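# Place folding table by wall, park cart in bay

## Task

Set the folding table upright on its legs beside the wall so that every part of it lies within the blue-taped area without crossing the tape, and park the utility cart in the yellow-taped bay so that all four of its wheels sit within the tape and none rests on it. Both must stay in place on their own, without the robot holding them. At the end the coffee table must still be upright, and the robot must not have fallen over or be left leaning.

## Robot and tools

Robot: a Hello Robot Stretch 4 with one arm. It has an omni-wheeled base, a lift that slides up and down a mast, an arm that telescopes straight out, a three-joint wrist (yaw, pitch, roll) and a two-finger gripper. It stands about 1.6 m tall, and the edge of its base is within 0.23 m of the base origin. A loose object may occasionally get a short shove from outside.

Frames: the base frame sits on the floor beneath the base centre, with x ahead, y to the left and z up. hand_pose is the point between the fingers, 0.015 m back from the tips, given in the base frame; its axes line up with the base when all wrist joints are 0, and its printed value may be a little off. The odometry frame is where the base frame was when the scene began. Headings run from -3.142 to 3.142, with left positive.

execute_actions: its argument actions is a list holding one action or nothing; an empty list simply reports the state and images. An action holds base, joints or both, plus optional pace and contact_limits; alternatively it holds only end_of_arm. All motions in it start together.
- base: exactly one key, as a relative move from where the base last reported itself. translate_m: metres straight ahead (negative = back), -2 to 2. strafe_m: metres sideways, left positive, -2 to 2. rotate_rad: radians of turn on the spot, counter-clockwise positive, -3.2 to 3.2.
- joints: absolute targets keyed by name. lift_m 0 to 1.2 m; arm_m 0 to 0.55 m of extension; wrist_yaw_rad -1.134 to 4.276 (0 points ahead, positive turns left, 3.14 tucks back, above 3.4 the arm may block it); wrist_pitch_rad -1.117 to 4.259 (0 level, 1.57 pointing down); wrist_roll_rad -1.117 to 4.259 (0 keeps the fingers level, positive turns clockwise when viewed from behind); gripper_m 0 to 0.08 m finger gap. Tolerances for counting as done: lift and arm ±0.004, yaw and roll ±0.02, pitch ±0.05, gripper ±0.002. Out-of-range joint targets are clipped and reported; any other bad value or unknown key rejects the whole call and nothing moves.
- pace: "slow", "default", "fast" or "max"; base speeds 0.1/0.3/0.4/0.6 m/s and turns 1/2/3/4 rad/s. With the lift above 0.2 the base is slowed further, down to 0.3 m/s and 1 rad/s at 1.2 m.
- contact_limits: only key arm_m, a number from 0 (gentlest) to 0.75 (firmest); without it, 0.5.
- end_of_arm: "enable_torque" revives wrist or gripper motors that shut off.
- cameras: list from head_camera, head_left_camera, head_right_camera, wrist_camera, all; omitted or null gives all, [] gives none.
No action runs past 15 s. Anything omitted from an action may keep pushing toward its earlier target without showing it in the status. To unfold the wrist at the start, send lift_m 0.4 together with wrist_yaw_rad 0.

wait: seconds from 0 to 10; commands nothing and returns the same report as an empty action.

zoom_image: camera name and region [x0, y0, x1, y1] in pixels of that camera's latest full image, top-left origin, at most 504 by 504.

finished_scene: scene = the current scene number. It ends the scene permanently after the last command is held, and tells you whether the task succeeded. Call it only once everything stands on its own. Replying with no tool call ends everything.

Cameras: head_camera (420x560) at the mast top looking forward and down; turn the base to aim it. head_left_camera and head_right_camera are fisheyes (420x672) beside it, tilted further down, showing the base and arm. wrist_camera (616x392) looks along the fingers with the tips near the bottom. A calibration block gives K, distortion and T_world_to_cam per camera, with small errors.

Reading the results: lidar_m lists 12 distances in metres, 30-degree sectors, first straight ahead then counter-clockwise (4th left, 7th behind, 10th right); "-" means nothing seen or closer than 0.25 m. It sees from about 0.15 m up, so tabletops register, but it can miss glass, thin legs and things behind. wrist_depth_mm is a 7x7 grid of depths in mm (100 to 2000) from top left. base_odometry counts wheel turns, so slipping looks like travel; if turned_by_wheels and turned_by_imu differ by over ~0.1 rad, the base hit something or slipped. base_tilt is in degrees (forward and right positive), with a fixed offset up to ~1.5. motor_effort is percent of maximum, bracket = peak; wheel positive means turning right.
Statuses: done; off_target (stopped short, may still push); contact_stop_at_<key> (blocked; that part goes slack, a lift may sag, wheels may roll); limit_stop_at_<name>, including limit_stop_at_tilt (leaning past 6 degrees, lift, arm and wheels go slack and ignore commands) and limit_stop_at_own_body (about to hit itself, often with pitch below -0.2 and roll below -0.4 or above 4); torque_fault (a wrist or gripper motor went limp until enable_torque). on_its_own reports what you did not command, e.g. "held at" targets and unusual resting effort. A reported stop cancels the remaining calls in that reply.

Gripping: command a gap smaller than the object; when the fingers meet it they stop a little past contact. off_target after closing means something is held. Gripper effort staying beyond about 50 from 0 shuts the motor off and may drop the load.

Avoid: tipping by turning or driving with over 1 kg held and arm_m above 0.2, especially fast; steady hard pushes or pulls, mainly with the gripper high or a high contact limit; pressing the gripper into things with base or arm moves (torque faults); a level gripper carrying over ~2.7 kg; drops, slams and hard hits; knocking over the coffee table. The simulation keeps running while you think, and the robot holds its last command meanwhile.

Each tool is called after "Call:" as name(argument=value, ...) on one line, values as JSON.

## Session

Call:
execute_actions(actions=[])

Scene clock: 0.00 s.
base_odometry: x=+0.000 y=+0.000 heading=+0.000 (m, m, rad; odometry frame)
turned_by_wheels: +0.000 (rad since the last result)
turned_by_imu: +0.000 (rad since the last result)
base_tilt: forward=-0.2 right=+0.3 (deg)
lidar_m: 1.58 1.40 1.33 1.75 1.69 1.14 0.85 0.86 0.89 0.83 0.79 0.85
base_status: not commanded
joint_positions: lift_m=+0.176 arm_m=+0.001 wrist_yaw_rad=+3.066 wrist_pitch_rad=+0.005 wrist_roll_rad=+0.002 gripper_m=+0.040
joint_status: not commanded
motor_effort: lift_m=+20 arm_m=-1 wrist_yaw_rad=+1 wrist_pitch_rad=-8 wrist_roll_rad=+0 gripper_m=-2 wheel_0=+0 wheel_1=+0 wheel_2=+0 (%)
hand_pose: x=-0.0339 y=+0.1032 z=+0.3532 quat_wxyz=(+0.038, -0.002, +0.001, +0.999) (m; base frame)
wrist_depth_mm: - 143 1042 1229 1430 1708 1499 / - 142 1060 1205 1430 1708 1499 / - 140 1025 1205 1397 1661 1499 / 116 141 1025 1205 1397 1708 1499 / 809 904 1025 1182 1397 1708 1464 / 831 917 1025 1182 1366 1499 1464 / 809 854 122 976 103 1008 991
pictures: head_camera, head_left_camera, head_right_camera, wrist_camera
camera_calibration (this result's frames):
wrist_camera: T_world_to_cam=[[0.108696, 0.994074, -0.00146667, -0.101992], [-0.00331508, -0.00111292, -0.999994, 0.408509], [-0.99407, 0.1087, 0.00317447, 0.103514], [0, 0, 0, 1]] pos_world=[0.11534, 0.0905898, 0.408028]
Images, in order (width x height): head_camera 420x560, head_left_camera 420x672, head_right_camera 420x672, wrist_camera 616x392.

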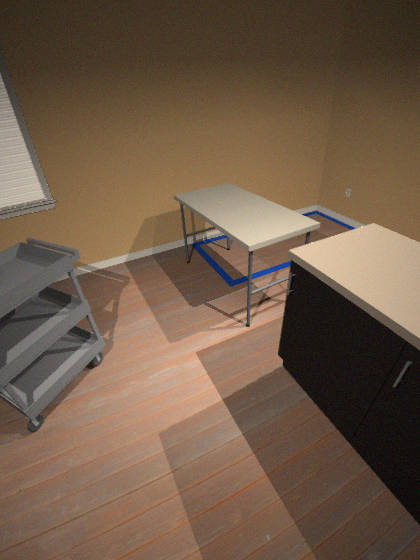

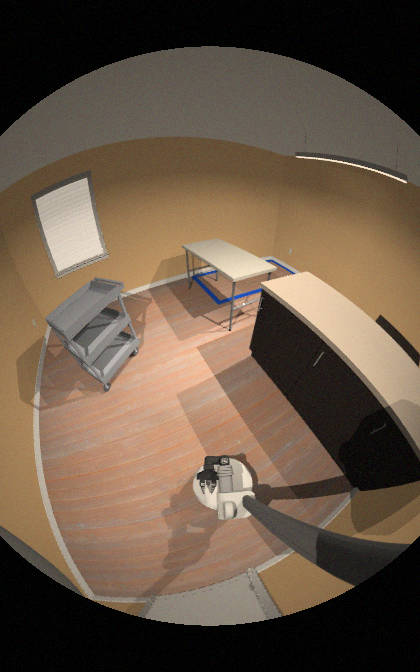

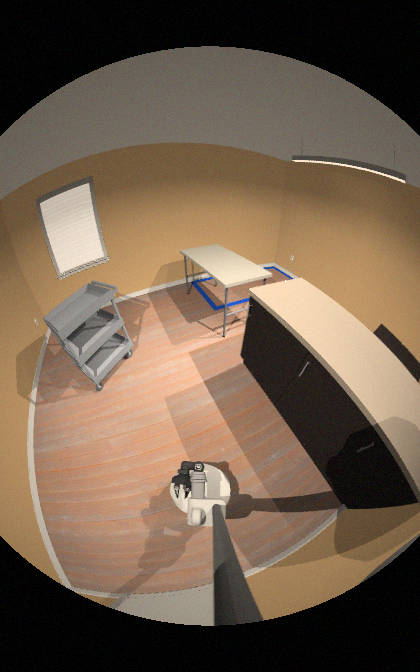

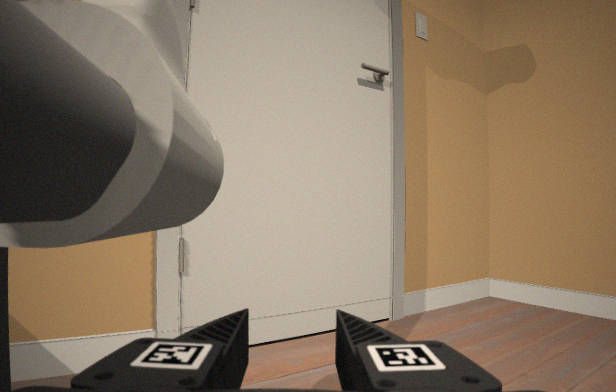

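Call:
execute_actions(actions=[{"base":{"rotate_rad":0.17}}], cameras=[])

Call:
execute_actions(actions=[{"base":{"translate_m":1.47},"pace":"fast"}], cameras=[])

Call:
execute_actions(actions=[{"base":{"rotate_rad":-1.27}}], cameras=["head_left_camera"])

Call:
execute_actions(actions=[{"base":{"translate_m":0.76},"pace":"slow"}], cameras=["head_left_camera"])

Scene clock: 8.83 s.
base_odometry: x=+0.000 y=+0.000 heading=+0.170 (m, m, rad; odometry frame)
turned_by_wheels: +0.170 (rad since the last result)
turned_by_imu: +0.167 (rad since the last result)
base_tilt: forward=-0.2 right=+0.3 (deg)
lidar_m: 1.63 1.34 1.61 1.67 1.69 1.00 0.83 0.84 0.98 0.81 0.82 0.94
base_status: done
joint_positions: lift_m=+0.176 arm_m=+0.001 wrist_yaw_rad=+3.066 wrist_pitch_rad=+0.005 wrist_roll_rad=+0.002 gripper_m=+0.040
joint_status: not commanded
motor_effort: lift_m=+20(20) arm_m=-1(1) wrist_yaw_rad=+2(1) wrist_pitch_rad=-8(9) wrist_roll_rad=+1(1) gripper_m=-1(1) wheel_0=-2(5) wheel_1=-1(6) wheel_2=-1(6) (%)
hand_pose: x=-0.0339 y=+0.1032 z=+0.3532 quat_wxyz=(+0.038, -0.002, +0.001, +0.999) (m; base frame)
wrist_depth_mm: - 143 1025 1098 1229 1430 1537 / - 142 1008 1098 1255 1397 1537 / - 140 976 1098 1229 1397 1537 / 116 141 976 1060 1229 1397 1576 / 820 904 991 1078 1182 1397 1537 / 842 904 960 1078 1182 1366 1499 / 831 866 122 960 103 1008 991
pictures: none
No camera images: the call's "cameras" was empty. Leave "cameras" out to get every camera's image.

Scene clock: 13.87 s.
base_odometry: x=+1.449 y=+0.248 heading=+0.170 (m, m, rad; odometry frame)
turned_by_wheels: +0.000 (rad since the last result)
turned_by_imu: -0.001 (rad since the last result)
base_tilt: forward=-0.1 right=+0.3 (deg)
lidar_m: 0.77 1.46 0.77 0.52 0.71 2.41 2.29 0.91 0.63 0.42 0.42 0.48
base_status: done
joint_positions: lift_m=+0.176 arm_m=+0.001 wrist_yaw_rad=+3.066 wrist_pitch_rad=+0.005 wrist_roll_rad=+0.002 gripper_m=+0.040
joint_status: not commanded
motor_effort: lift_m=+20(19) arm_m=-1(1) wrist_yaw_rad=+1(1) wrist_pitch_rad=-9(8) wrist_roll_rad=+1(3) gripper_m=-1(1) wheel_0=+0(6) wheel_1=+0(4) wheel_2=+0(12) (%)
hand_pose: x=-0.0339 y=+0.1032 z=+0.3532 quat_wxyz=(+0.038, -0.002, +0.001, +0.999) (m; base frame)
wrist_depth_mm: - 143 - - - - - / - 142 - - - - - / - 140 - - - - 1983 / 116 141 - - - - - / 1308 - - - - - 1983 / 1397 1499 1499 1576 1537 1499 1430 / 946 976 122 946 104 1008 991
pictures: none
No camera images: the call's "cameras" was empty. Leave "cameras" out to get every camera's image.

Scene clock: 15.73 s.
base_odometry: x=+1.449 y=+0.248 heading=-1.100 (m, m, rad; odometry frame)
turned_by_wheels: -1.270 (rad since the last result)
turned_by_imu: -1.261 (rad since the last result)
base_tilt: forward=-0.2 right=+0.3 (deg)
lidar_m: 0.42 0.44 0.60 1.46 1.53 0.54 0.58 2.20 2.34 1.54 0.62 0.67
base_status: done
joint_positions: lift_m=+0.176 arm_m=+0.001 wrist_yaw_rad=+3.066 wrist_pitch_rad=+0.005 wrist_roll_rad=+0.002 gripper_m=+0.040
joint_status: not commanded
motor_effort: lift_m=+20(20) arm_m=-1(1) wrist_yaw_rad=+1(1) wrist_pitch_rad=-9(9) wrist_roll_rad=-1(1) gripper_m=-1(1) wheel_0=+1(4) wheel_1=+0(8) wheel_2=-2(6) (%)
hand_pose: x=-0.0339 y=+0.1032 z=+0.3532 quat_wxyz=(+0.038, -0.002, +0.001, +0.999) (m; base frame)
wrist_depth_mm: - 143 - 768 842 - 1756 / - 142 1042 976 1025 - 1708 / - 140 809 750 - - 1708 / 116 141 798 741 991 - 1756 / - - - 1397 - - 1708 / 1366 1464 904 715 931 1499 1499 / 946 976 122 723 104 1008 1008
pictures: head_left_camera
Images, in order (width x height): head_left_camera 420x672.

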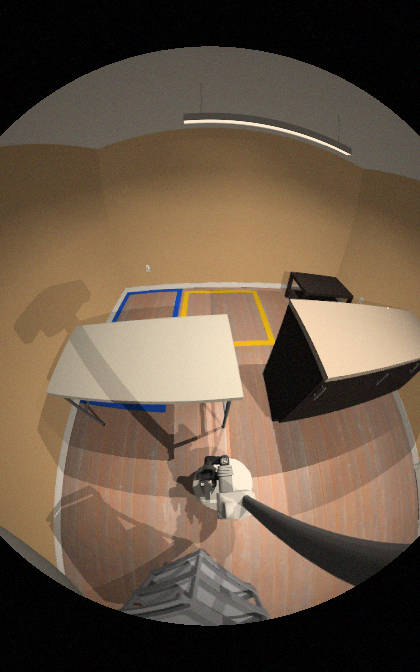

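Scene clock: 24.60 s.
base_odometry: x=+1.793 y=-0.429 heading=-1.100 (m, m, rad; odometry frame)
turned_by_wheels: +0.000 (rad since the last result)
turned_by_imu: -0.003 (rad since the last result)
base_tilt: forward=-0.2 right=+0.3 (deg)
lidar_m: 0.25 0.25 0.25 0.25 0.48 1.42 1.26 3.02 0.46 0.45 0.48 0.25
base_status: done
joint_positions: lift_m=+0.176 arm_m=+0.001 wrist_yaw_rad=+3.066 wrist_pitch_rad=+0.005 wrist_roll_rad=+0.002 gripper_m=+0.040
joint_status: not commanded
motor_effort: lift_m=+20(20) arm_m=-1(1) wrist_yaw_rad=+0(0) wrist_pitch_rad=-9(9) wrist_roll_rad=+1(0) gripper_m=-1(1) wheel_0=+4(5) wheel_1=+2(6) wheel_2=-4(8) (%)
hand_pose: x=-0.0339 y=+0.1032 z=+0.3532 quat_wxyz=(+0.038, -0.002, +0.001, +0.999) (m; base frame)
wrist_depth_mm: - 143 - - - - 1708 / - 142 - - - - 1708 / - 140 1708 1983 - - 1708 / 116 140 1661 - - - 1708 / - - - 1863 - - 1708 / 1397 1430 1537 1576 1576 1576 1499 / 960 976 122 960 104 1008 991
pictures: head_left_camera
Images, in order (width x height): head_left_camera 420x672.

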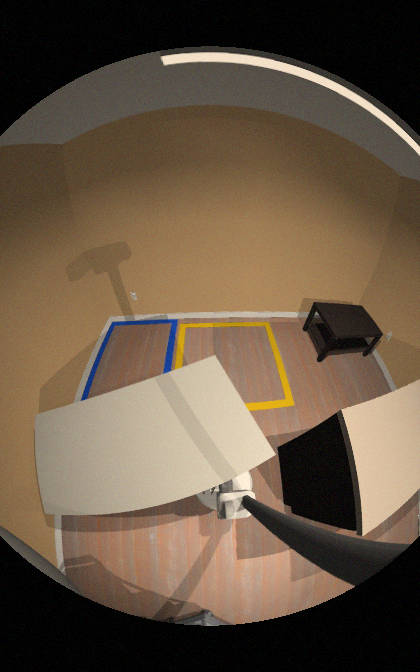

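Call:
execute_actions(actions=[{"base":{"translate_m":0.76},"pace":"slow"}], cameras=[])

Call:
execute_actions(actions=[{"base":{"translate_m":0.3},"pace":"slow"}], cameras=["head_left_camera"])

Call:
execute_actions(actions=[{"base":{"strafe_m":0.3},"pace":"slow"}], cameras=["head_left_camera"])

Call:
execute_actions(actions=[{"base":{"strafe_m":-0.6}}], cameras=[])

Call:
execute_actions(actions=[{"base":{"rotate_rad":1.6}}], cameras=["head_left_camera","head_camera"])

Scene clock: 52.03 s.
base_odometry: x=+2.138 y=-1.106 heading=-1.100 (m, m, rad; odometry frame)
turned_by_wheels: +0.000 (rad since the last result)
turned_by_imu: -0.003 (rad since the last result)
base_tilt: forward=-0.2 right=+0.3 (deg)
lidar_m: 0.25 0.25 0.25 0.25 0.25 0.25 2.06 0.69 0.73 1.23 0.25 0.25
base_status: done
joint_positions: lift_m=+0.176 arm_m=+0.001 wrist_yaw_rad=+3.066 wrist_pitch_rad=+0.005 wrist_roll_rad=+0.002 gripper_m=+0.040
joint_status: not commanded
motor_effort: lift_m=+20(20) arm_m=-1(1) wrist_yaw_rad=+0(3) wrist_pitch_rad=-9(9) wrist_roll_rad=+0(2) gripper_m=-1(2) wheel_0=+4(8) wheel_1=+3(2) wheel_2=-3(10) (%)
hand_pose: x=-0.0339 y=+0.1033 z=+0.3532 quat_wxyz=(+0.038, -0.002, +0.001, +0.999) (m; base frame)
wrist_depth_mm: - 143 - - 603 574 574 / - 142 - - - 820 788 / - 140 - - - - 1708 / 116 141 - - - - 1661 / 798 - - - - - 1708 / 917 1499 1537 1576 1576 1499 1499 / 891 960 122 976 103 1025 991
pictures: none
No camera images: the call's "cameras" was empty. Leave "cameras" out to get every camera's image.

Scene clock: 56.30 s.
base_odometry: x=+2.274 y=-1.373 heading=-1.100 (m, m, rad; odometry frame)
turned_by_wheels: +0.000 (rad since the last result)
turned_by_imu: -0.001 (rad since the last result)
base_tilt: forward=-0.2 right=+0.3 (deg)
lidar_m: 0.25 0.25 0.25 0.25 0.25 0.25 0.25 0.93 1.16 1.17 0.25 0.25
base_status: done
joint_positions: lift_m=+0.176 arm_m=+0.001 wrist_yaw_rad=+3.066 wrist_pitch_rad=+0.005 wrist_roll_rad=+0.002 gripper_m=+0.040
joint_status: not commanded
motor_effort: lift_m=+20(20) arm_m=-1(1) wrist_yaw_rad=+2(2) wrist_pitch_rad=-8(9) wrist_roll_rad=+1(1) gripper_m=-1(1) wheel_0=+4(6) wheel_1=+3(7) wheel_2=-3(10) (%)
hand_pose: x=-0.0339 y=+0.1033 z=+0.3532 quat_wxyz=(+0.038, -0.002, +0.001, +0.999) (m; base frame)
wrist_depth_mm: - 144 - - 591 574 574 / - 142 - - 842 809 788 / - 140 - - - - 1708 / 116 141 - - - - 1661 / 866 1336 - - - - 1661 / 917 1366 1537 1537 1537 1537 1464 / 904 976 122 960 103 1008 991
pictures: head_left_camera
Images, in order (width x height): head_left_camera 420x672.

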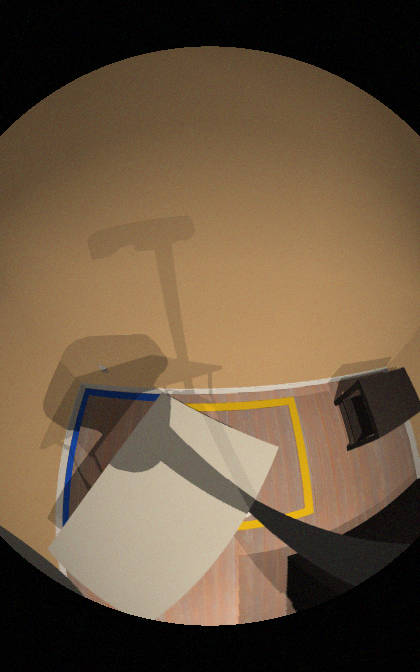

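Scene clock: 60.43 s.
base_odometry: x=+2.541 y=-1.237 heading=-1.099 (m, m, rad; odometry frame)
turned_by_wheels: +0.000 (rad since the last result)
turned_by_imu: -0.001 (rad since the last result)
base_tilt: forward=-0.2 right=+0.3 (deg)
lidar_m: 0.25 0.25 0.25 0.25 0.25 0.25 0.25 1.13 1.13 1.48 1.14 0.25
base_status: done
joint_positions: lift_m=+0.176 arm_m=+0.001 wrist_yaw_rad=+3.066 wrist_pitch_rad=+0.005 wrist_roll_rad=+0.002 gripper_m=+0.040
joint_status: not commanded
motor_effort: lift_m=+20(20) arm_m=-1(1) wrist_yaw_rad=+1(1) wrist_pitch_rad=-9(9) wrist_roll_rad=+0(0) gripper_m=-2(0) wheel_0=-3(8) wheel_1=+5(13) wheel_2=+1(2) (%)
hand_pose: x=-0.0339 y=+0.1033 z=+0.3532 quat_wxyz=(+0.038, -0.002, +0.001, +0.999) (m; base frame)
wrist_depth_mm: - 143 - 603 585 574 574 / - 142 - - 831 809 732 / - 140 - - - 1863 1336 / 116 141 - - - 1921 1308 / 1229 - - - - 1708 1308 / 1255 1464 1499 1576 1576 1537 1281 / 946 976 122 976 103 1025 931
pictures: head_left_camera
Images, in order (width x height): head_left_camera 420x672.

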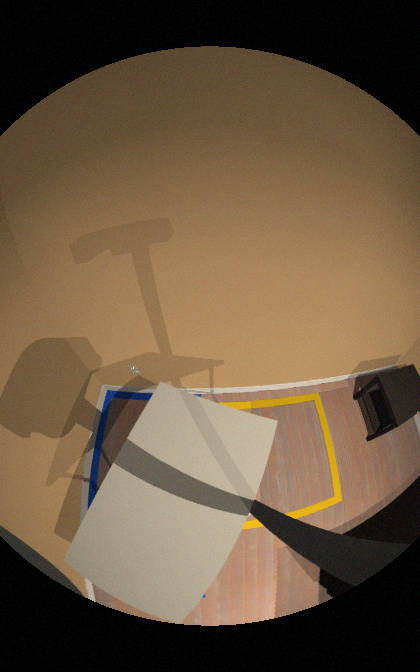

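Scene clock: 63.77 s.
base_odometry: x=+2.006 y=-1.510 heading=-1.099 (m, m, rad; odometry frame)
turned_by_wheels: +0.000 (rad since the last result)
turned_by_imu: +0.000 (rad since the last result)
base_tilt: forward=-0.2 right=+0.3 (deg)
lidar_m: 0.79 0.83 0.43 0.44 0.57 2.50 0.83 0.85 1.17 0.87 0.94 0.83
base_status: done
joint_positions: lift_m=+0.176 arm_m=+0.001 wrist_yaw_rad=+3.066 wrist_pitch_rad=+0.005 wrist_roll_rad=+0.002 gripper_m=+0.040
joint_status: not commanded
motor_effort: lift_m=+20(20) arm_m=-1(1) wrist_yaw_rad=+1(1) wrist_pitch_rad=-9(9) wrist_roll_rad=+1(1) gripper_m=+0(2) wheel_0=-2(7) wheel_1=+0(7) wheel_2=+1(2) (%)
hand_pose: x=-0.0339 y=+0.1033 z=+0.3532 quat_wxyz=(+0.038, -0.002, +0.001, +0.999) (m; base frame)
wrist_depth_mm: - 143 - - - - - / - 142 - - - - 946 / - 140 - - - - 1983 / 115 141 - - - - 1921 / 878 891 - - - - 1983 / 866 891 1308 1576 1576 1537 1336 / 866 878 122 960 103 991 946
pictures: none
No camera images: the call's "cameras" was empty. Leave "cameras" out to get every camera's image.

Scene clock: 65.83 s.
base_odometry: x=+2.006 y=-1.510 heading=+0.500 (m, m, rad; odometry frame)
turned_by_wheels: +1.600 (rad since the last result)
turned_by_imu: +1.587 (rad since the last result)
base_tilt: forward=-0.2 right=+0.3 (deg)
lidar_m: 0.44 0.58 2.39 0.80 0.83 1.20 0.87 0.94 0.83 0.79 0.84 0.43
base_status: done
joint_positions: lift_m=+0.176 arm_m=+0.001 wrist_yaw_rad=+3.066 wrist_pitch_rad=+0.005 wrist_roll_rad=+0.002 gripper_m=+0.040
joint_status: not commanded
motor_effort: lift_m=+20(20) arm_m=-1(1) wrist_yaw_rad=+1(1) wrist_pitch_rad=-9(9) wrist_roll_rad=+0(0) gripper_m=-1(1) wheel_0=+0(6) wheel_1=-1(6) wheel_2=+0(7) (%)
hand_pose: x=-0.0338 y=+0.1033 z=+0.3532 quat_wxyz=(+0.038, -0.002, +0.001, +0.999) (m; base frame)
wrist_depth_mm: - 143 - - - - 931 / - 142 - - - 1430 931 / - 140 - - - 1336 931 / 116 141 1008 - - 1336 960 / 976 1808 1863 - - 1336 931 / 1118 1182 1025 1537 1576 1229 931 / 960 976 122 976 103 1008 891
pictures: head_camera, head_left_camera
Images, in order (width x height): head_camera 420x560, head_left_camera 420x672.

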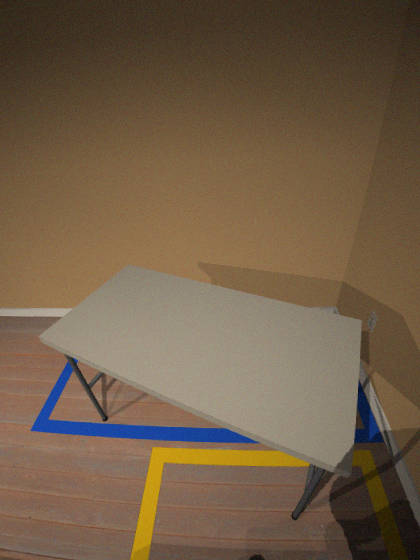

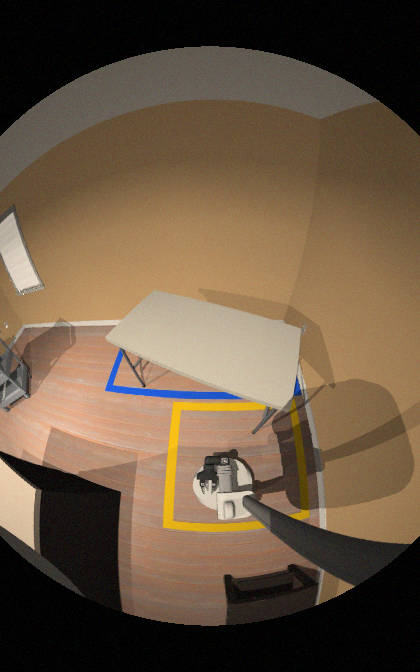

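Call:
execute_actions(actions=[{"base":{"strafe_m":-0.33}}], cameras=[])

Call:
execute_actions(actions=[{"base":{"translate_m":0.76},"pace":"slow"}], cameras=["head_left_camera"])

Call:
execute_actions(actions=[{"base":{"translate_m":-0.5}}], cameras=[])

Call:
execute_actions(actions=[{"base":{"strafe_m":0.6}}], cameras=["head_left_camera","head_camera"])

Scene clock: 77.50 s.
base_odometry: x=+2.165 y=-1.799 heading=+0.500 (m, m, rad; odometry frame)
turned_by_wheels: +0.000 (rad since the last result)
turned_by_imu: -0.001 (rad since the last result)
base_tilt: forward=-0.2 right=+0.3 (deg)
lidar_m: 0.35 0.41 0.97 1.15 1.20 0.92 0.89 0.62 0.48 0.47 0.49 0.73
base_status: done
joint_positions: lift_m=+0.176 arm_m=+0.001 wrist_yaw_rad=+3.066 wrist_pitch_rad=+0.005 wrist_roll_rad=+0.002 gripper_m=+0.040
joint_status: not commanded
motor_effort: lift_m=+20(20) arm_m=-1(1) wrist_yaw_rad=+1(0) wrist_pitch_rad=-8(8) wrist_roll_rad=+1(1) gripper_m=-1(2) wheel_0=-1(7) wheel_1=-1(6) wheel_2=+0(2) (%)
hand_pose: x=-0.0338 y=+0.1033 z=+0.3532 quat_wxyz=(+0.038, -0.002, +0.001, +0.999) (m; base frame)
wrist_depth_mm: - 143 - - - - - / - 142 - - - - - / - 140 - - - 1983 1366 / 116 141 1008 - - 1921 1336 / 778 1118 - 1921 - 1983 1336 / 842 1182 1025 1255 1537 1537 1336 / 866 976 122 960 103 1025 1008
pictures: none
No camera images: the call's "cameras" was empty. Leave "cameras" out to get every camera's image.

Scene clock: 86.40 s.
base_odometry: x=+2.831 y=-1.435 heading=+0.500 (m, m, rad; odometry frame)
turned_by_wheels: +0.000 (rad since the last result)
turned_by_imu: -0.003 (rad since the last result)
base_tilt: forward=-0.2 right=+0.3 (deg)
lidar_m: 0.25 0.25 0.25 1.16 1.47 1.62 1.65 0.72 0.51 0.51 0.52 0.79
base_status: done
joint_positions: lift_m=+0.176 arm_m=+0.001 wrist_yaw_rad=+3.067 wrist_pitch_rad=+0.005 wrist_roll_rad=+0.002 gripper_m=+0.040
joint_status: not commanded
motor_effort: lift_m=+20(20) arm_m=-1(2) wrist_yaw_rad=-3(3) wrist_pitch_rad=-9(9) wrist_roll_rad=+1(2) gripper_m=-1(1) wheel_0=+2(5) wheel_1=+3(9) wheel_2=-5(9) (%)
hand_pose: x=-0.0340 y=+0.1030 z=+0.3532 quat_wxyz=(+0.037, -0.002, +0.001, +0.999) (m; base frame)
wrist_depth_mm: - 143 - - - - - / - 142 - - - - - / - 139 - - - 1863 1336 / 115 141 1756 - - 1808 1336 / 831 1308 - - - 1921 1336 / 904 1308 1537 1576 1537 1537 1281 / 891 960 122 976 103 1025 991
pictures: head_left_camera
Images, in order (width x height): head_left_camera 420x672.

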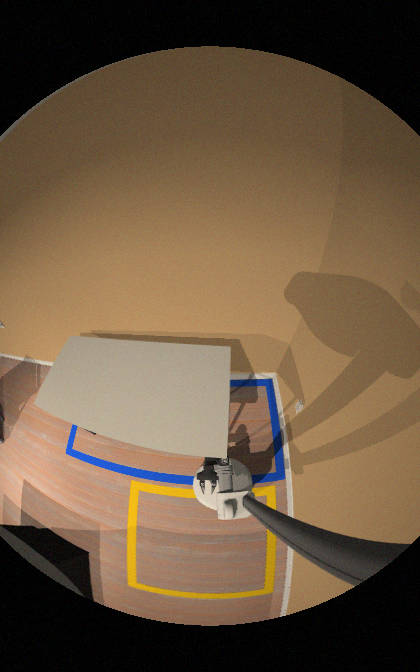

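Scene clock: 89.57 s.
base_odometry: x=+2.393 y=-1.674 heading=+0.500 (m, m, rad; odometry frame)
turned_by_wheels: +0.000 (rad since the last result)
turned_by_imu: -0.001 (rad since the last result)
base_tilt: forward=-0.1 right=+0.3 (deg)
lidar_m: 0.65 0.69 1.03 1.51 1.20 1.18 1.15 0.67 0.50 0.49 0.51 0.75
base_status: done
joint_positions: lift_m=+0.176 arm_m=+0.001 wrist_yaw_rad=+3.066 wrist_pitch_rad=+0.005 wrist_roll_rad=+0.002 gripper_m=+0.040
joint_status: not commanded
motor_effort: lift_m=+20(20) arm_m=-1(1) wrist_yaw_rad=+0(3) wrist_pitch_rad=-9(8) wrist_roll_rad=+1(0) gripper_m=-1(1) wheel_0=+0(4) wheel_1=-1(5) wheel_2=-2(8) (%)
hand_pose: x=-0.0339 y=+0.1032 z=+0.3532 quat_wxyz=(+0.038, -0.002, +0.001, +0.999) (m; base frame)
wrist_depth_mm: - 143 - - - - - / - 142 - - - - - / - 140 - - - 1983 1366 / 116 140 1308 - - 1983 1397 / 778 1255 - - - 1983 1366 / 878 1229 1255 1397 1576 1499 1336 / 878 976 122 960 103 1025 991
pictures: none
No camera images: the call's "cameras" was empty. Leave "cameras" out to get every camera's image.

Scene clock: 92.90 s.
base_odometry: x=+2.105 y=-1.148 heading=+0.500 (m, m, rad; odometry frame)
turned_by_wheels: +0.000 (rad since the last result)
turned_by_imu: -0.003 (rad since the last result)
base_tilt: forward=-0.1 right=+0.3 (deg)
lidar_m: 0.71 0.75 2.24 2.05 0.66 0.79 1.15 1.18 1.13 1.08 1.16 0.73
base_status: done
joint_positions: lift_m=+0.176 arm_m=+0.001 wrist_yaw_rad=+3.066 wrist_pitch_rad=+0.005 wrist_roll_rad=+0.002 gripper_m=+0.040
joint_status: not commanded
motor_effort: lift_m=+20(20) arm_m=-2(1) wrist_yaw_rad=+0(2) wrist_pitch_rad=-9(8) wrist_roll_rad=+0(2) gripper_m=-1(0) wheel_0=+1(8) wheel_1=-1(8) wheel_2=+0(2) (%)
hand_pose: x=-0.0339 y=+0.1032 z=+0.3532 quat_wxyz=(+0.038, -0.002, +0.001, +0.999) (m; base frame)
wrist_depth_mm: - 143 - - - 778 597 / - 142 - - - 788 580 / - 140 - - 1499 778 580 / 116 141 - - 1464 788 574 / 1205 1397 - - 1499 788 569 / 1255 1229 1537 1537 1281 778 569 / 946 976 122 960 103 707 564
pictures: head_camera, head_left_camera
Images, in order (width x height): head_camera 420x560, head_left_camera 420x672.

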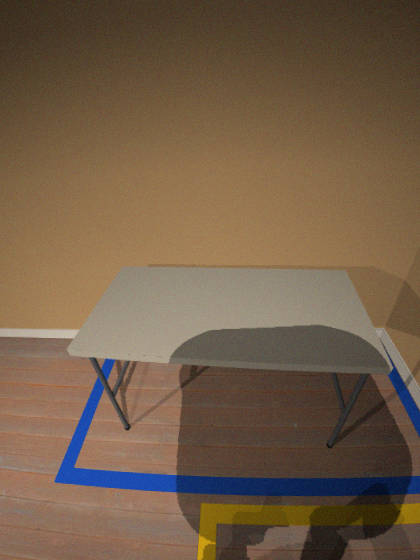

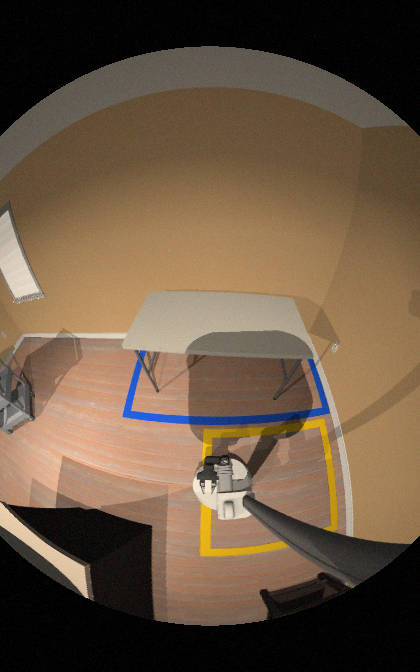

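Lucky. Now the cart.

Call:
execute_actions(actions=[{"base":{"strafe_m":1.45},"joints":{"lift_m":1.05,"wrist_yaw_rad":0,"wrist_pitch_rad":1.57,"wrist_roll_rad":1.57,"gripper_m":0.08}}], cameras=[])

Call:
execute_actions(actions=[{"base":{"rotate_rad":1.55}}], cameras=["head_left_camera","head_right_camera"])

Scene clock: 105.90 s.
base_odometry: x=+1.409 y=+0.125 heading=+0.500 (m, m, rad; odometry frame)
turned_by_wheels: +0.000 (rad since the last result)
turned_by_imu: -0.008 (rad since the last result)
base_tilt: forward=-0.2 right=+0.3 (deg)
lidar_m: 1.56 1.64 0.65 0.77 2.29 2.24 1.14 0.50 0.53 2.54 1.14 1.21
base_status: done
joint_positions: lift_m=+1.050 arm_m=+0.001 wrist_yaw_rad=+0.000 wrist_pitch_rad=+1.570 wrist_roll_rad=+1.570 gripper_m=+0.080
joint_status: all done
motor_effort: lift_m=+22(25) arm_m=-1(1) wrist_yaw_rad=+0(6) wrist_pitch_rad=+0(6) wrist_roll_rad=+3(6) gripper_m=+1(2) wheel_0=+2(9) wheel_1=-1(8) wheel_2=+0(1) (%)
hand_pose: x=+0.1718 y=-0.0874 z=+1.0153 quat_wxyz=(+0.501, +0.500, +0.500, -0.499) (m; base frame)
wrist_depth_mm: 1182 1205 1182 1205 1205 1078 759 / 1182 1205 1205 1182 1205 1098 768 / 1160 1182 1182 1182 1205 1182 854 / 1160 1160 1182 1182 1229 1205 1229 / 1138 1160 1182 976 960 554 332 / 1160 1182 1182 976 946 1182 1182 / - 105 1160 1138 136 110 1160
pictures: none
No camera images: the call's "cameras" was empty. Leave "cameras" out to get every camera's image.

Scene clock: 108.27 s.
base_odometry: x=+1.409 y=+0.125 heading=+2.050 (m, m, rad; odometry frame)
turned_by_wheels: +1.550 (rad since the last result)
turned_by_imu: +1.537 (rad since the last result)
base_tilt: forward=-0.1 right=+0.4 (deg)
lidar_m: 0.75 2.27 2.24 1.15 0.47 0.53 2.54 1.16 1.20 1.56 1.63 0.63
base_status: done
joint_positions: lift_m=+1.050 arm_m=+0.001 wrist_yaw_rad=+0.000 wrist_pitch_rad=+1.570 wrist_roll_rad=+1.570 gripper_m=+0.080
joint_status: not commanded
motor_effort: lift_m=+22(22) arm_m=-2(1) wrist_yaw_rad=-1(1) wrist_pitch_rad=-1(0) wrist_roll_rad=+2(3) gripper_m=+1(1) wheel_0=+0(5) wheel_1=+1(7) wheel_2=+0(5) (%)
hand_pose: x=+0.1718 y=-0.0874 z=+1.0153 quat_wxyz=(+0.501, +0.500, +0.500, -0.499) (m; base frame)
wrist_depth_mm: 1098 1182 1205 1205 1182 1229 1229 / 1025 1182 1205 1229 1205 1205 1229 / 691 1182 1182 1182 1205 1182 1229 / 1008 1182 1182 1205 1205 1205 1160 / 1160 1160 1182 946 976 549 332 / 1160 1138 1160 960 946 1182 1182 / - 105 1138 1160 136 110 1205
pictures: head_left_camera, head_right_camera
Images, in order (width x height): head_left_camera 420x672, head_right_camera 420x672.

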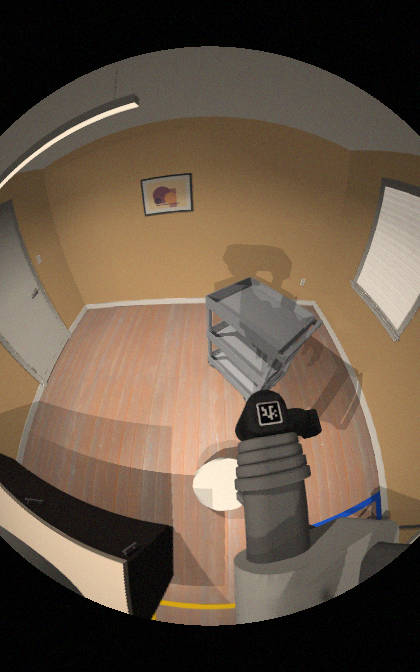

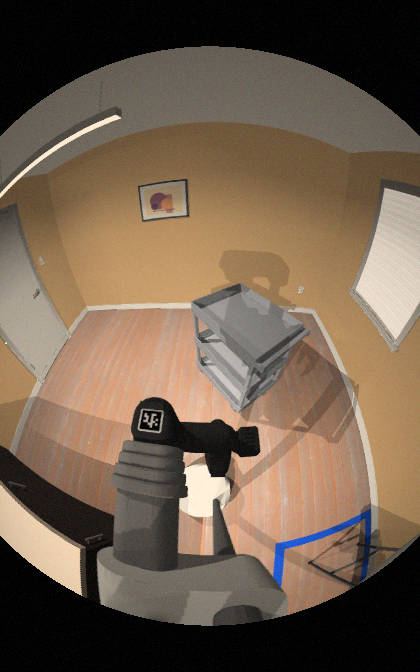

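Call:
execute_actions(actions=[{"base":{"strafe_m":-1.05}}], cameras=[])

Call:
execute_actions(actions=[{"base":{"translate_m":0.95}}], cameras=[])

Call:
execute_actions(actions=[{"base":{"rotate_rad":1.57}}], cameras=["head_left_camera"])

Call:
execute_actions(actions=[{"base":{"translate_m":0.45},"pace":"slow"}], cameras=["head_left_camera","head_right_camera"])

Scene clock: 129.60 s.
base_odometry: x=+2.341 y=+0.609 heading=+2.050 (m, m, rad; odometry frame)
turned_by_wheels: +0.000 (rad since the last result)
turned_by_imu: +0.000 (rad since the last result)
base_tilt: forward=-0.1 right=+0.3 (deg)
lidar_m: 2.15 0.87 0.87 1.46 1.47 0.84 0.82 0.73 0.52 0.50 0.53 0.79
base_status: done
joint_positions: lift_m=+1.050 arm_m=+0.001 wrist_yaw_rad=+0.000 wrist_pitch_rad=+1.570 wrist_roll_rad=+1.570 gripper_m=+0.080
joint_status: not commanded
motor_effort: lift_m=+22(22) arm_m=-1(1) wrist_yaw_rad=+0(1) wrist_pitch_rad=+0(1) wrist_roll_rad=+2(4) gripper_m=+1(1) wheel_0=+0(7) wheel_1=+1(10) wheel_2=+1(1) (%)
hand_pose: x=+0.1718 y=-0.0874 z=+1.0153 quat_wxyz=(+0.501, +0.500, +0.500, -0.499) (m; base frame)
wrist_depth_mm: 842 820 809 798 759 723 707 / 1160 1138 1118 1118 1078 1025 976 / 1182 1182 1205 1205 1205 1229 1229 / 1160 1160 1182 1182 1182 1205 1255 / 1160 1182 1182 976 960 549 332 / 1118 1138 1160 976 976 1160 1182 / - 105 1138 1182 136 110 1182
pictures: none
No camera images: the call's "cameras" was empty. Leave "cameras" out to get every camera's image.

Scene clock: 134.27 s.
base_odometry: x=+1.903 y=+1.452 heading=+2.050 (m, m, rad; odometry frame)
turned_by_wheels: +0.000 (rad since the last result)
turned_by_imu: -0.001 (rad since the last result)
base_tilt: forward=-0.2 right=+0.2 (deg)
lidar_m: 1.19 1.27 0.56 0.37 0.39 2.00 1.81 0.76 0.52 0.50 0.54 0.74
base_status: done
joint_positions: lift_m=+1.050 arm_m=+0.001 wrist_yaw_rad=+0.000 wrist_pitch_rad=+1.570 wrist_roll_rad=+1.570 gripper_m=+0.080
joint_status: not commanded
motor_effort: lift_m=+22(22) arm_m=-2(1) wrist_yaw_rad=+0(1) wrist_pitch_rad=+0(1) wrist_roll_rad=+3(2) gripper_m=+1(1) wheel_0=-2(4) wheel_1=-2(4) wheel_2=+2(8) (%)
hand_pose: x=+0.1718 y=-0.0874 z=+1.0153 quat_wxyz=(+0.501, +0.500, +0.500, -0.499) (m; base frame)
wrist_depth_mm: 917 878 878 854 820 788 778 / 1160 1182 1182 1182 1138 1118 1060 / 1182 1205 1205 1205 1205 1205 1229 / 1160 1160 1205 1182 1229 1229 1205 / 1160 1160 1138 960 960 544 334 / 1138 1138 1160 976 946 1205 1205 / - 105 1138 1160 136 110 1205
pictures: none
No camera images: the call's "cameras" was empty. Leave "cameras" out to get every camera's image.

Scene clock: 136.63 s.
base_odometry: x=+1.903 y=+1.452 heading=-2.663 (m, m, rad; odometry frame)
turned_by_wheels: +1.570 (rad since the last result)
turned_by_imu: +1.557 (rad since the last result)
base_tilt: forward=-0.2 right=+0.4 (deg)
lidar_m: 0.39 0.37 2.02 1.74 0.75 0.52 0.49 0.58 0.80 1.20 1.27 0.58
base_status: done
joint_positions: lift_m=+1.050 arm_m=+0.001 wrist_yaw_rad=+0.000 wrist_pitch_rad=+1.570 wrist_roll_rad=+1.570 gripper_m=+0.080
joint_status: not commanded
motor_effort: lift_m=+22(22) arm_m=-1(1) wrist_yaw_rad=-1(1) wrist_pitch_rad=-1(0) wrist_roll_rad=+2(2) gripper_m=+0(1) wheel_0=-2(4) wheel_1=-2(5) wheel_2=+1(6) (%)
hand_pose: x=+0.1718 y=-0.0874 z=+1.0153 quat_wxyz=(+0.501, +0.500, +0.500, -0.499) (m; base frame)
wrist_depth_mm: 1205 1182 1182 1182 1255 1205 1025 / 1182 1160 1182 1229 1229 1229 1042 / 691 1182 1182 1205 1229 1205 1025 / 683 1008 1160 1205 1182 1182 1008 / 691 691 1182 960 976 539 332 / 683 676 1138 976 976 1182 991 / - 105 1182 1160 136 110 931
pictures: head_left_camera
Images, in order (width x height): head_left_camera 420x672.

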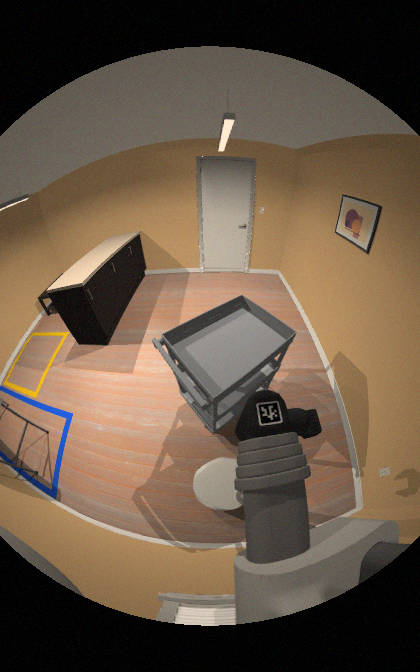

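Scene clock: 142.43 s.
base_odometry: x=+1.503 y=+1.245 heading=-2.663 (m, m, rad; odometry frame)
turned_by_wheels: +0.000 (rad since the last result)
turned_by_imu: -0.002 (rad since the last result)
base_tilt: forward=-0.1 right=+0.3 (deg)
lidar_m: 0.25 0.25 1.59 1.76 1.34 1.01 0.95 1.03 1.28 1.23 1.30 0.28
base_status: done
joint_positions: lift_m=+1.050 arm_m=+0.001 wrist_yaw_rad=+0.000 wrist_pitch_rad=+1.570 wrist_roll_rad=+1.570 gripper_m=+0.080
joint_status: not commanded
motor_effort: lift_m=+22(22) arm_m=-1(2) wrist_yaw_rad=+0(1) wrist_pitch_rad=+0(0) wrist_roll_rad=+4(3) gripper_m=+0(1) wheel_0=-1(5) wheel_1=+5(9) wheel_2=-7(12) (%)
hand_pose: x=+0.1718 y=-0.0874 z=+1.0153 quat_wxyz=(+0.501, +0.500, +0.500, -0.499) (m; base frame)
wrist_depth_mm: 382 1205 1229 1205 1205 1255 1229 / 355 699 1182 1205 1205 1229 1205 / 370 699 1182 1182 1182 1205 1229 / 368 366 1025 1182 1229 1205 1205 / 359 364 699 946 976 539 332 / 364 364 647 976 960 1182 1205 / - 105 327 1205 136 110 1182
pictures: head_left_camera, head_right_camera
Images, in order (width x height): head_left_camera 420x672, head_right_camera 420x672.

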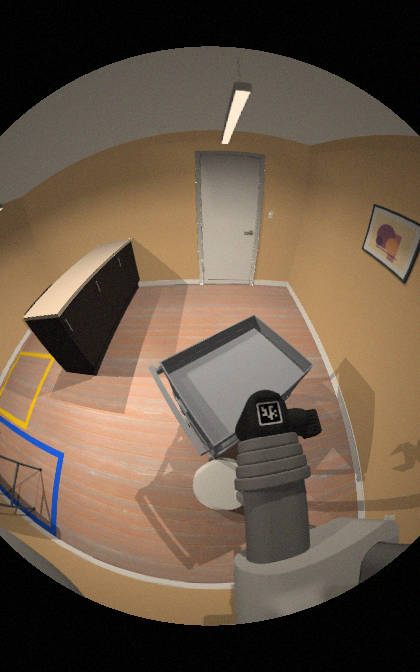

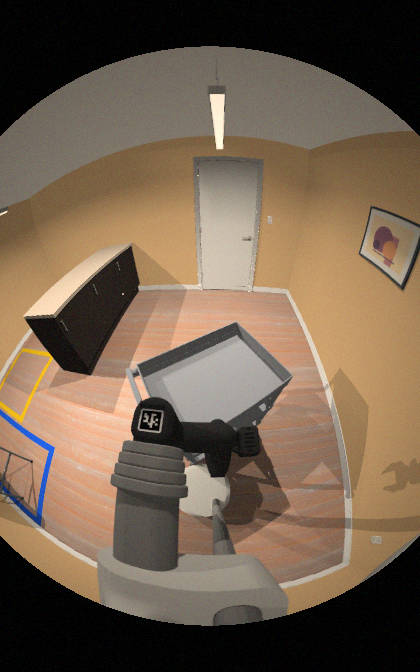

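Call:
execute_actions(actions=[{"base":{"rotate_rad":0.6}}], cameras=[])

Call:
execute_actions(actions=[{"base":{"translate_m":0.27},"pace":"slow"}], cameras=[])

Call:
execute_actions(actions=[{"base":{"rotate_rad":-0.6}}], cameras=["head_left_camera","head_right_camera"])

Scene clock: 151.03 s.
base_odometry: x=+1.503 y=+1.245 heading=-2.063 (m, m, rad; odometry frame)
turned_by_wheels: +0.600 (rad since the last result)
turned_by_imu: +0.594 (rad since the last result)
base_tilt: forward=-0.2 right=+0.3 (deg)
lidar_m: 0.25 1.60 1.74 1.28 0.97 0.95 1.07 1.25 1.22 0.65 0.28 0.25
base_status: done
joint_positions: lift_m=+1.050 arm_m=+0.001 wrist_yaw_rad=+0.000 wrist_pitch_rad=+1.570 wrist_roll_rad=+1.570 gripper_m=+0.080
joint_status: not commanded
motor_effort: lift_m=+22(22) arm_m=-2(1) wrist_yaw_rad=+0(0) wrist_pitch_rad=+0(0) wrist_roll_rad=+1(2) gripper_m=+1(0) wheel_0=-1(8) wheel_1=+0(4) wheel_2=-1(10) (%)
hand_pose: x=+0.1718 y=-0.0874 z=+1.0153 quat_wxyz=(+0.501, +0.500, +0.500, -0.499) (m; base frame)
wrist_depth_mm: 375 379 379 1182 1255 1205 1229 / 373 377 377 1182 1205 1229 1229 / 368 373 375 1160 1205 1205 1229 / 368 368 370 1025 1205 1229 1229 / 364 368 370 960 960 549 334 / 1160 320 324 960 946 1205 1205 / - 105 296 1160 136 110 1205
pictures: none
No camera images: the call's "cameras" was empty. Leave "cameras" out to get every camera's image.

Scene clock: 155.00 s.
base_odometry: x=+1.376 y=+1.007 heading=-2.063 (m, m, rad; odometry frame)
turned_by_wheels: +0.000 (rad since the last result)
turned_by_imu: -0.001 (rad since the last result)
base_tilt: forward=-0.1 right=+0.3 (deg)
lidar_m: 0.43 1.33 1.66 1.55 1.23 1.16 1.28 1.43 1.40 0.25 0.25 0.25
base_status: done
joint_positions: lift_m=+1.050 arm_m=+0.001 wrist_yaw_rad=+0.000 wrist_pitch_rad=+1.570 wrist_roll_rad=+1.570 gripper_m=+0.080
joint_status: not commanded
motor_effort: lift_m=+22(22) arm_m=-1(1) wrist_yaw_rad=+0(1) wrist_pitch_rad=+0(0) wrist_roll_rad=+3(2) gripper_m=+1(2) wheel_0=+10(11) wheel_1=-4(7) wheel_2=-6(12) (%)
hand_pose: x=+0.1718 y=-0.0874 z=+1.0153 quat_wxyz=(+0.501, +0.500, +0.500, -0.499) (m; base frame)
wrist_depth_mm: 373 377 377 384 387 389 1229 / 370 375 377 382 382 379 1229 / 366 370 377 375 379 355 1205 / 320 492 392 627 307 309 1229 / 1160 1160 1182 960 976 544 334 / 1138 1182 1160 960 960 1205 1205 / - 105 1138 1138 136 110 1182
pictures: none
No camera images: the call's "cameras" was empty. Leave "cameras" out to get every camera's image.

Scene clock: 156.57 s.
base_odometry: x=+1.376 y=+1.007 heading=-2.663 (m, m, rad; odometry frame)
turned_by_wheels: -0.600 (rad since the last result)
turned_by_imu: -0.595 (rad since the last result)
base_tilt: forward=-0.2 right=+0.3 (deg)
lidar_m: 0.25 0.36 1.32 1.66 1.66 1.26 1.16 1.27 1.42 1.39 0.25 0.25
base_status: done
joint_positions: lift_m=+1.050 arm_m=+0.001 wrist_yaw_rad=+0.000 wrist_pitch_rad=+1.570 wrist_roll_rad=+1.570 gripper_m=+0.080
joint_status: not commanded
motor_effort: lift_m=+22(22) arm_m=-2(2) wrist_yaw_rad=-1(0) wrist_pitch_rad=+0(0) wrist_roll_rad=+3(1) gripper_m=+1(1) wheel_0=+2(10) wheel_1=+1(5) wheel_2=+1(6) (%)
hand_pose: x=+0.1718 y=-0.0874 z=+1.0153 quat_wxyz=(+0.501, +0.500, +0.500, -0.499) (m; base frame)
wrist_depth_mm: 370 379 382 1205 1205 1229 1229 / 375 370 375 379 1229 1229 1229 / 370 370 375 377 1205 1229 1255 / 368 368 370 375 332 1182 1205 / 366 368 370 960 960 539 332 / 364 366 366 960 976 1205 1205 / - 106 297 1160 135 110 1205
pictures: head_left_camera, head_right_camera
Images, in order (width x height): head_left_camera 420x672, head_right_camera 420x672.

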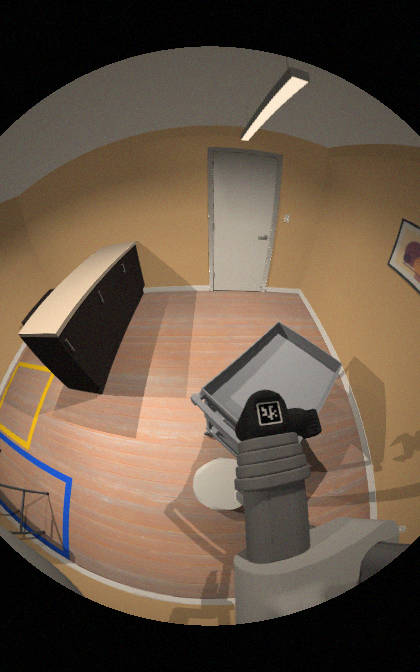

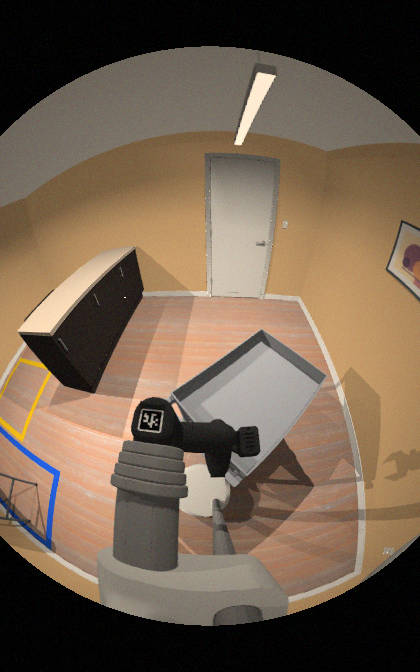

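Call:
execute_actions(actions=[{"base":{"strafe_m":0.2},"joints":{"gripper_m":0}}], cameras=[])

Call:
execute_actions(actions=[{"base":{"translate_m":0.33}}], cameras=[])

Call:
execute_actions(actions=[{"base":{"rotate_rad":-1.55},"joints":{"arm_m":0.18}}], cameras=["wrist_camera","head_right_camera"])

Scene clock: 171.43 s.
base_odometry: x=+1.468 y=+0.829 heading=-2.663 (m, m, rad; odometry frame)
turned_by_wheels: +0.000 (rad since the last result)
turned_by_imu: -0.002 (rad since the last result)
base_tilt: forward=-0.2 right=+0.3 (deg)
lidar_m: 0.35 1.26 1.17 1.66 1.47 1.22 1.17 1.25 1.65 0.32 0.29 0.30
base_status: done
joint_positions: lift_m=+1.050 arm_m=+0.001 wrist_yaw_rad=+0.000 wrist_pitch_rad=+1.570 wrist_roll_rad=+1.570 gripper_m=+0.000
joint_status: all done
motor_effort: lift_m=+22(22) arm_m=-1(2) wrist_yaw_rad=+1(1) wrist_pitch_rad=+0(0) wrist_roll_rad=+3(2) gripper_m=-3(5) wheel_0=+1(9) wheel_1=-2(6) wheel_2=+0(1) (%)
hand_pose: x=+0.1718 y=-0.0874 z=+1.0153 quat_wxyz=(+0.501, +0.500, +0.500, -0.499) (m; base frame)
wrist_depth_mm: 373 377 377 327 1205 1229 1229 / 373 375 334 640 1229 1229 1229 / 370 336 315 1205 1182 1205 1255 / 351 301 1025 1182 1182 1205 1205 / 297 1182 1160 960 976 544 332 / 1138 1160 1160 960 960 1182 1205 / 1138 1138 110 112 1160 1160 1182
pictures: none
No camera images: the call's "cameras" was empty. Leave "cameras" out to get every camera's image.

Scene clock: 174.00 s.
base_odometry: x=+1.175 y=+0.678 heading=-2.663 (m, m, rad; odometry frame)
turned_by_wheels: +0.000 (rad since the last result)
turned_by_imu: -0.001 (rad since the last result)
base_tilt: forward=-0.1 right=+0.3 (deg)
lidar_m: 2.17 1.27 0.97 2.55 1.61 1.58 1.53 1.58 0.33 0.25 0.25 2.25
base_status: done
joint_positions: lift_m=+1.050 arm_m=+0.001 wrist_yaw_rad=+0.000 wrist_pitch_rad=+1.570 wrist_roll_rad=+1.570 gripper_m=+0.000
joint_status: not commanded
motor_effort: lift_m=+22(22) arm_m=-2(1) wrist_yaw_rad=+0(0) wrist_pitch_rad=+0(0) wrist_roll_rad=+5(2) gripper_m=-2(2) wheel_0=-1(8) wheel_1=+0(6) wheel_2=+0(8) (%)
hand_pose: x=+0.1718 y=-0.0874 z=+1.0153 quat_wxyz=(+0.501, +0.500, +0.500, -0.499) (m; base frame)
wrist_depth_mm: 1182 1205 382 379 384 387 1229 / 1182 1182 707 377 384 1229 1229 / 1160 1160 1182 377 1182 1205 1205 / 1160 1182 1182 991 332 1205 1182 / 1160 1182 1182 960 960 544 334 / 1138 1160 1182 946 960 1205 1205 / 1138 1160 110 113 1160 1182 1182
pictures: none
No camera images: the call's "cameras" was empty. Leave "cameras" out to get every camera's image.

Scene clock: 176.37 s.
base_odometry: x=+1.175 y=+0.678 heading=+2.070 (m, m, rad; odometry frame)
turned_by_wheels: -1.550 (rad since the last result)
turned_by_imu: -1.538 (rad since the last result)
base_tilt: forward=-0.2 right=+0.3 (deg)
lidar_m: 0.25 0.25 2.24 2.18 1.24 0.99 3.15 1.62 1.57 1.51 1.60 0.30
base_status: done
joint_positions: lift_m=+1.050 arm_m=+0.179 wrist_yaw_rad=+0.000 wrist_pitch_rad=+1.570 wrist_roll_rad=+1.570 gripper_m=+0.000
joint_status: all done
motor_effort: lift_m=+22(22) arm_m=+4(4) wrist_yaw_rad=+0(1) wrist_pitch_rad=+0(0) wrist_roll_rad=+2(3) gripper_m=-2(4) wheel_0=+0(7) wheel_1=+1(6) wheel_2=+0(6) (%)
hand_pose: x=+0.3504 y=-0.0874 z=+1.0153 quat_wxyz=(+0.501, +0.500, +0.500, -0.499) (m; base frame)
wrist_depth_mm: 1205 1205 1229 1229 1205 1229 1229 / 1160 1182 1205 1205 1205 1205 1229 / 1160 340 1160 1182 1205 1229 1229 / 1182 366 364 1182 1160 1229 1205 / 362 364 370 377 976 960 1205 / 362 364 370 304 976 1182 1205 / 362 362 110 113 300 1182 1182
pictures: head_right_camera, wrist_camera
camera_calibration (this result's frames):
wrist_camera: T_world_to_cam=[[-0.999481, -0.00221086, 0.0321474, 0.313853], [-0.00246056, 0.999967, -0.00772988, 0.15144], [-0.0321293, -0.00780497, -0.999453, 1.1749], [0, 0, 0, 1]] pos_world=[0.351811, -0.141571, 1.16534]
Images, in order (width x height): head_right_camera 420x672, wrist_camera 616x392.

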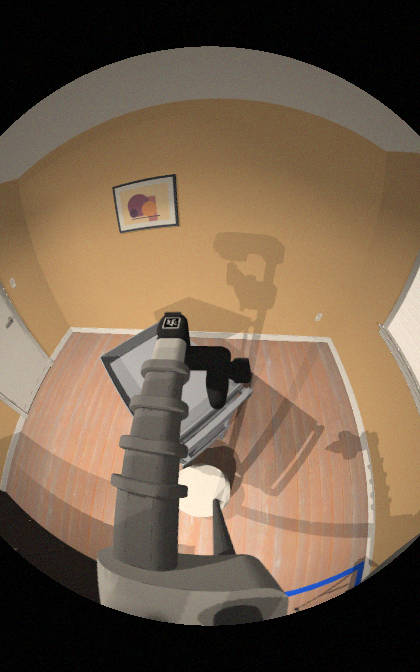

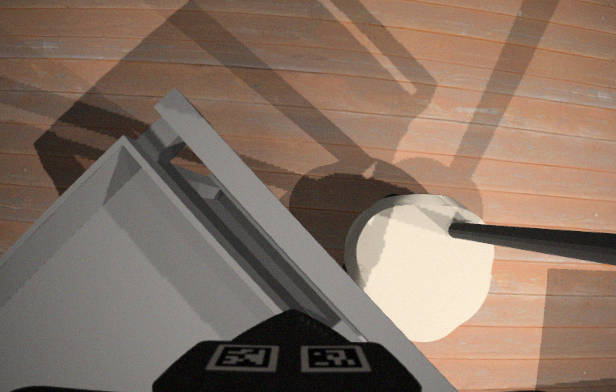

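Call:
execute_actions(actions=[{"base":{"strafe_m":0.1},"joints":{"arm_m":0.26}}], cameras=[])

Call:
execute_actions(actions=[{"joints":{"lift_m":0.865}}], cameras=[])

Call:
execute_actions(actions=[{"base":{"translate_m":-0.76},"pace":"slow"}], cameras=["head_left_camera","head_right_camera"])

Scene clock: 185.93 s.
base_odometry: x=+1.087 y=+0.630 heading=+2.070 (m, m, rad; odometry frame)
turned_by_wheels: +0.000 (rad since the last result)
turned_by_imu: -0.002 (rad since the last result)
base_tilt: forward=-0.3 right=+0.3 (deg)
lidar_m: 0.25 0.25 2.13 2.07 1.23 0.95 1.47 1.65 1.68 1.60 1.71 0.25
base_status: done
joint_positions: lift_m=+1.050 arm_m=+0.259 wrist_yaw_rad=+0.000 wrist_pitch_rad=+1.570 wrist_roll_rad=+1.570 gripper_m=+0.000
joint_status: all done
motor_effort: lift_m=+22(22) arm_m=+4(3) wrist_yaw_rad=+0(1) wrist_pitch_rad=+0(0) wrist_roll_rad=+2(4) gripper_m=-3(4) wheel_0=-1(13) wheel_1=+2(15) wheel_2=-3(4) (%)
hand_pose: x=+0.4303 y=-0.0874 z=+1.0153 quat_wxyz=(+0.501, +0.500, +0.500, -0.499) (m; base frame)
wrist_depth_mm: 1160 1205 329 1205 1229 1229 1255 / 1182 1182 355 319 1229 1205 1229 / 1160 368 373 1182 1205 1205 1229 / 334 366 373 373 324 1182 1229 / 362 366 368 373 373 809 1205 / 359 362 368 368 370 960 1205 / 357 362 110 113 364 370 304
pictures: none
No camera images: the call's "cameras" was empty. Leave "cameras" out to get every camera's image.

Scene clock: 187.80 s.
base_odometry: x=+1.087 y=+0.630 heading=+2.070 (m, m, rad; odometry frame)
turned_by_wheels: +0.000 (rad since the last result)
turned_by_imu: -0.001 (rad since the last result)
base_tilt: forward=-0.2 right=+0.3 (deg)
lidar_m: 0.25 0.25 2.12 2.07 1.25 0.95 1.44 1.67 1.68 1.61 1.70 0.25
base_status: not commanded
joint_positions: lift_m=+0.865 arm_m=+0.259 wrist_yaw_rad=+0.000 wrist_pitch_rad=+1.570 wrist_roll_rad=+1.570 gripper_m=+0.000
joint_status: all done
motor_effort: lift_m=+16(21) arm_m=+4(4) wrist_yaw_rad=+0(1) wrist_pitch_rad=+0(0) wrist_roll_rad=+2(2) gripper_m=-2(2) wheel_0=-2(2) wheel_1=+2(1) wheel_2=-3(3) (%)
hand_pose: x=+0.4303 y=-0.0874 z=+0.8308 quat_wxyz=(+0.501, +0.500, +0.500, -0.499) (m; base frame)
wrist_depth_mm: 186 187 157 1008 123 120 1060 / 185 186 187 158 1008 120 1025 / 184 185 186 175 1008 127 - / 183 184 185 187 145 788 - / 182 183 183 186 186 778 788 / 180 182 182 184 186 152 798 / 179 180 110 113 185 186 -
pictures: none
No camera images: the call's "cameras" was empty. Leave "cameras" out to get every camera's image.

Scene clock: 196.70 s.
base_odometry: x=+1.451 y=-0.038 heading=+2.069 (m, m, rad; odometry frame)
turned_by_wheels: -0.001 (rad since the last result)
turned_by_imu: -0.002 (rad since the last result)
base_tilt: forward=-0.2 right=+0.3 (deg)
lidar_m: 0.38 2.47 2.22 0.52 0.37 0.50 2.35 1.17 1.06 1.58 0.68 0.38
base_status: done
joint_positions: lift_m=+0.865 arm_m=+0.260 wrist_yaw_rad=+0.002 wrist_pitch_rad=+1.567 wrist_roll_rad=+1.570 gripper_m=+0.000
joint_status: not commanded
motor_effort: lift_m=+16(16) arm_m=+0(4) wrist_yaw_rad=-4(14) wrist_pitch_rad=+7(33) wrist_roll_rad=+2(2) gripper_m=-1(2) wheel_0=-4(6) wheel_1=-3(6) wheel_2=+0(9) (%)
hand_pose: x=+0.4317 y=-0.0874 z=+0.8308 quat_wxyz=(+0.502, +0.500, +0.500, -0.498) (m; base frame)
wrist_depth_mm: 188 189 190 1025 121 1025 1042 / 186 188 189 1008 120 1008 1025 / 186 186 187 991 139 120 1025 / 183 186 186 188 1008 119 1008 / 182 183 185 186 854 118 759 / 181 183 184 185 149 118 778 / 181 182 110 113 141 129 -
pictures: head_left_camera, head_right_camera
Images, in order (width x height): head_left_camera 420x672, head_right_camera 420x672.

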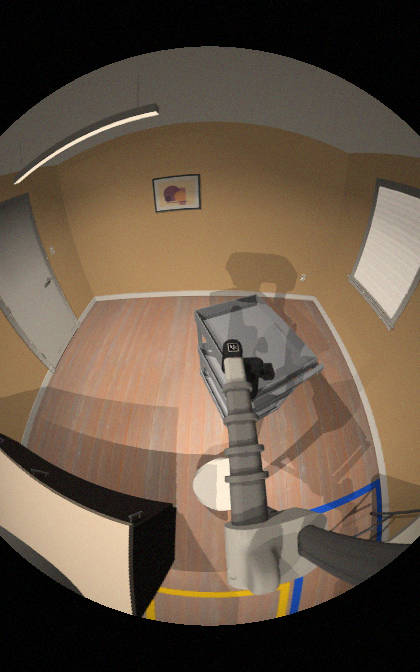

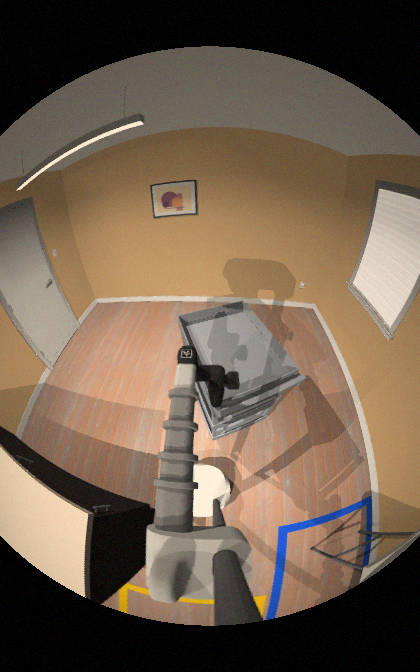

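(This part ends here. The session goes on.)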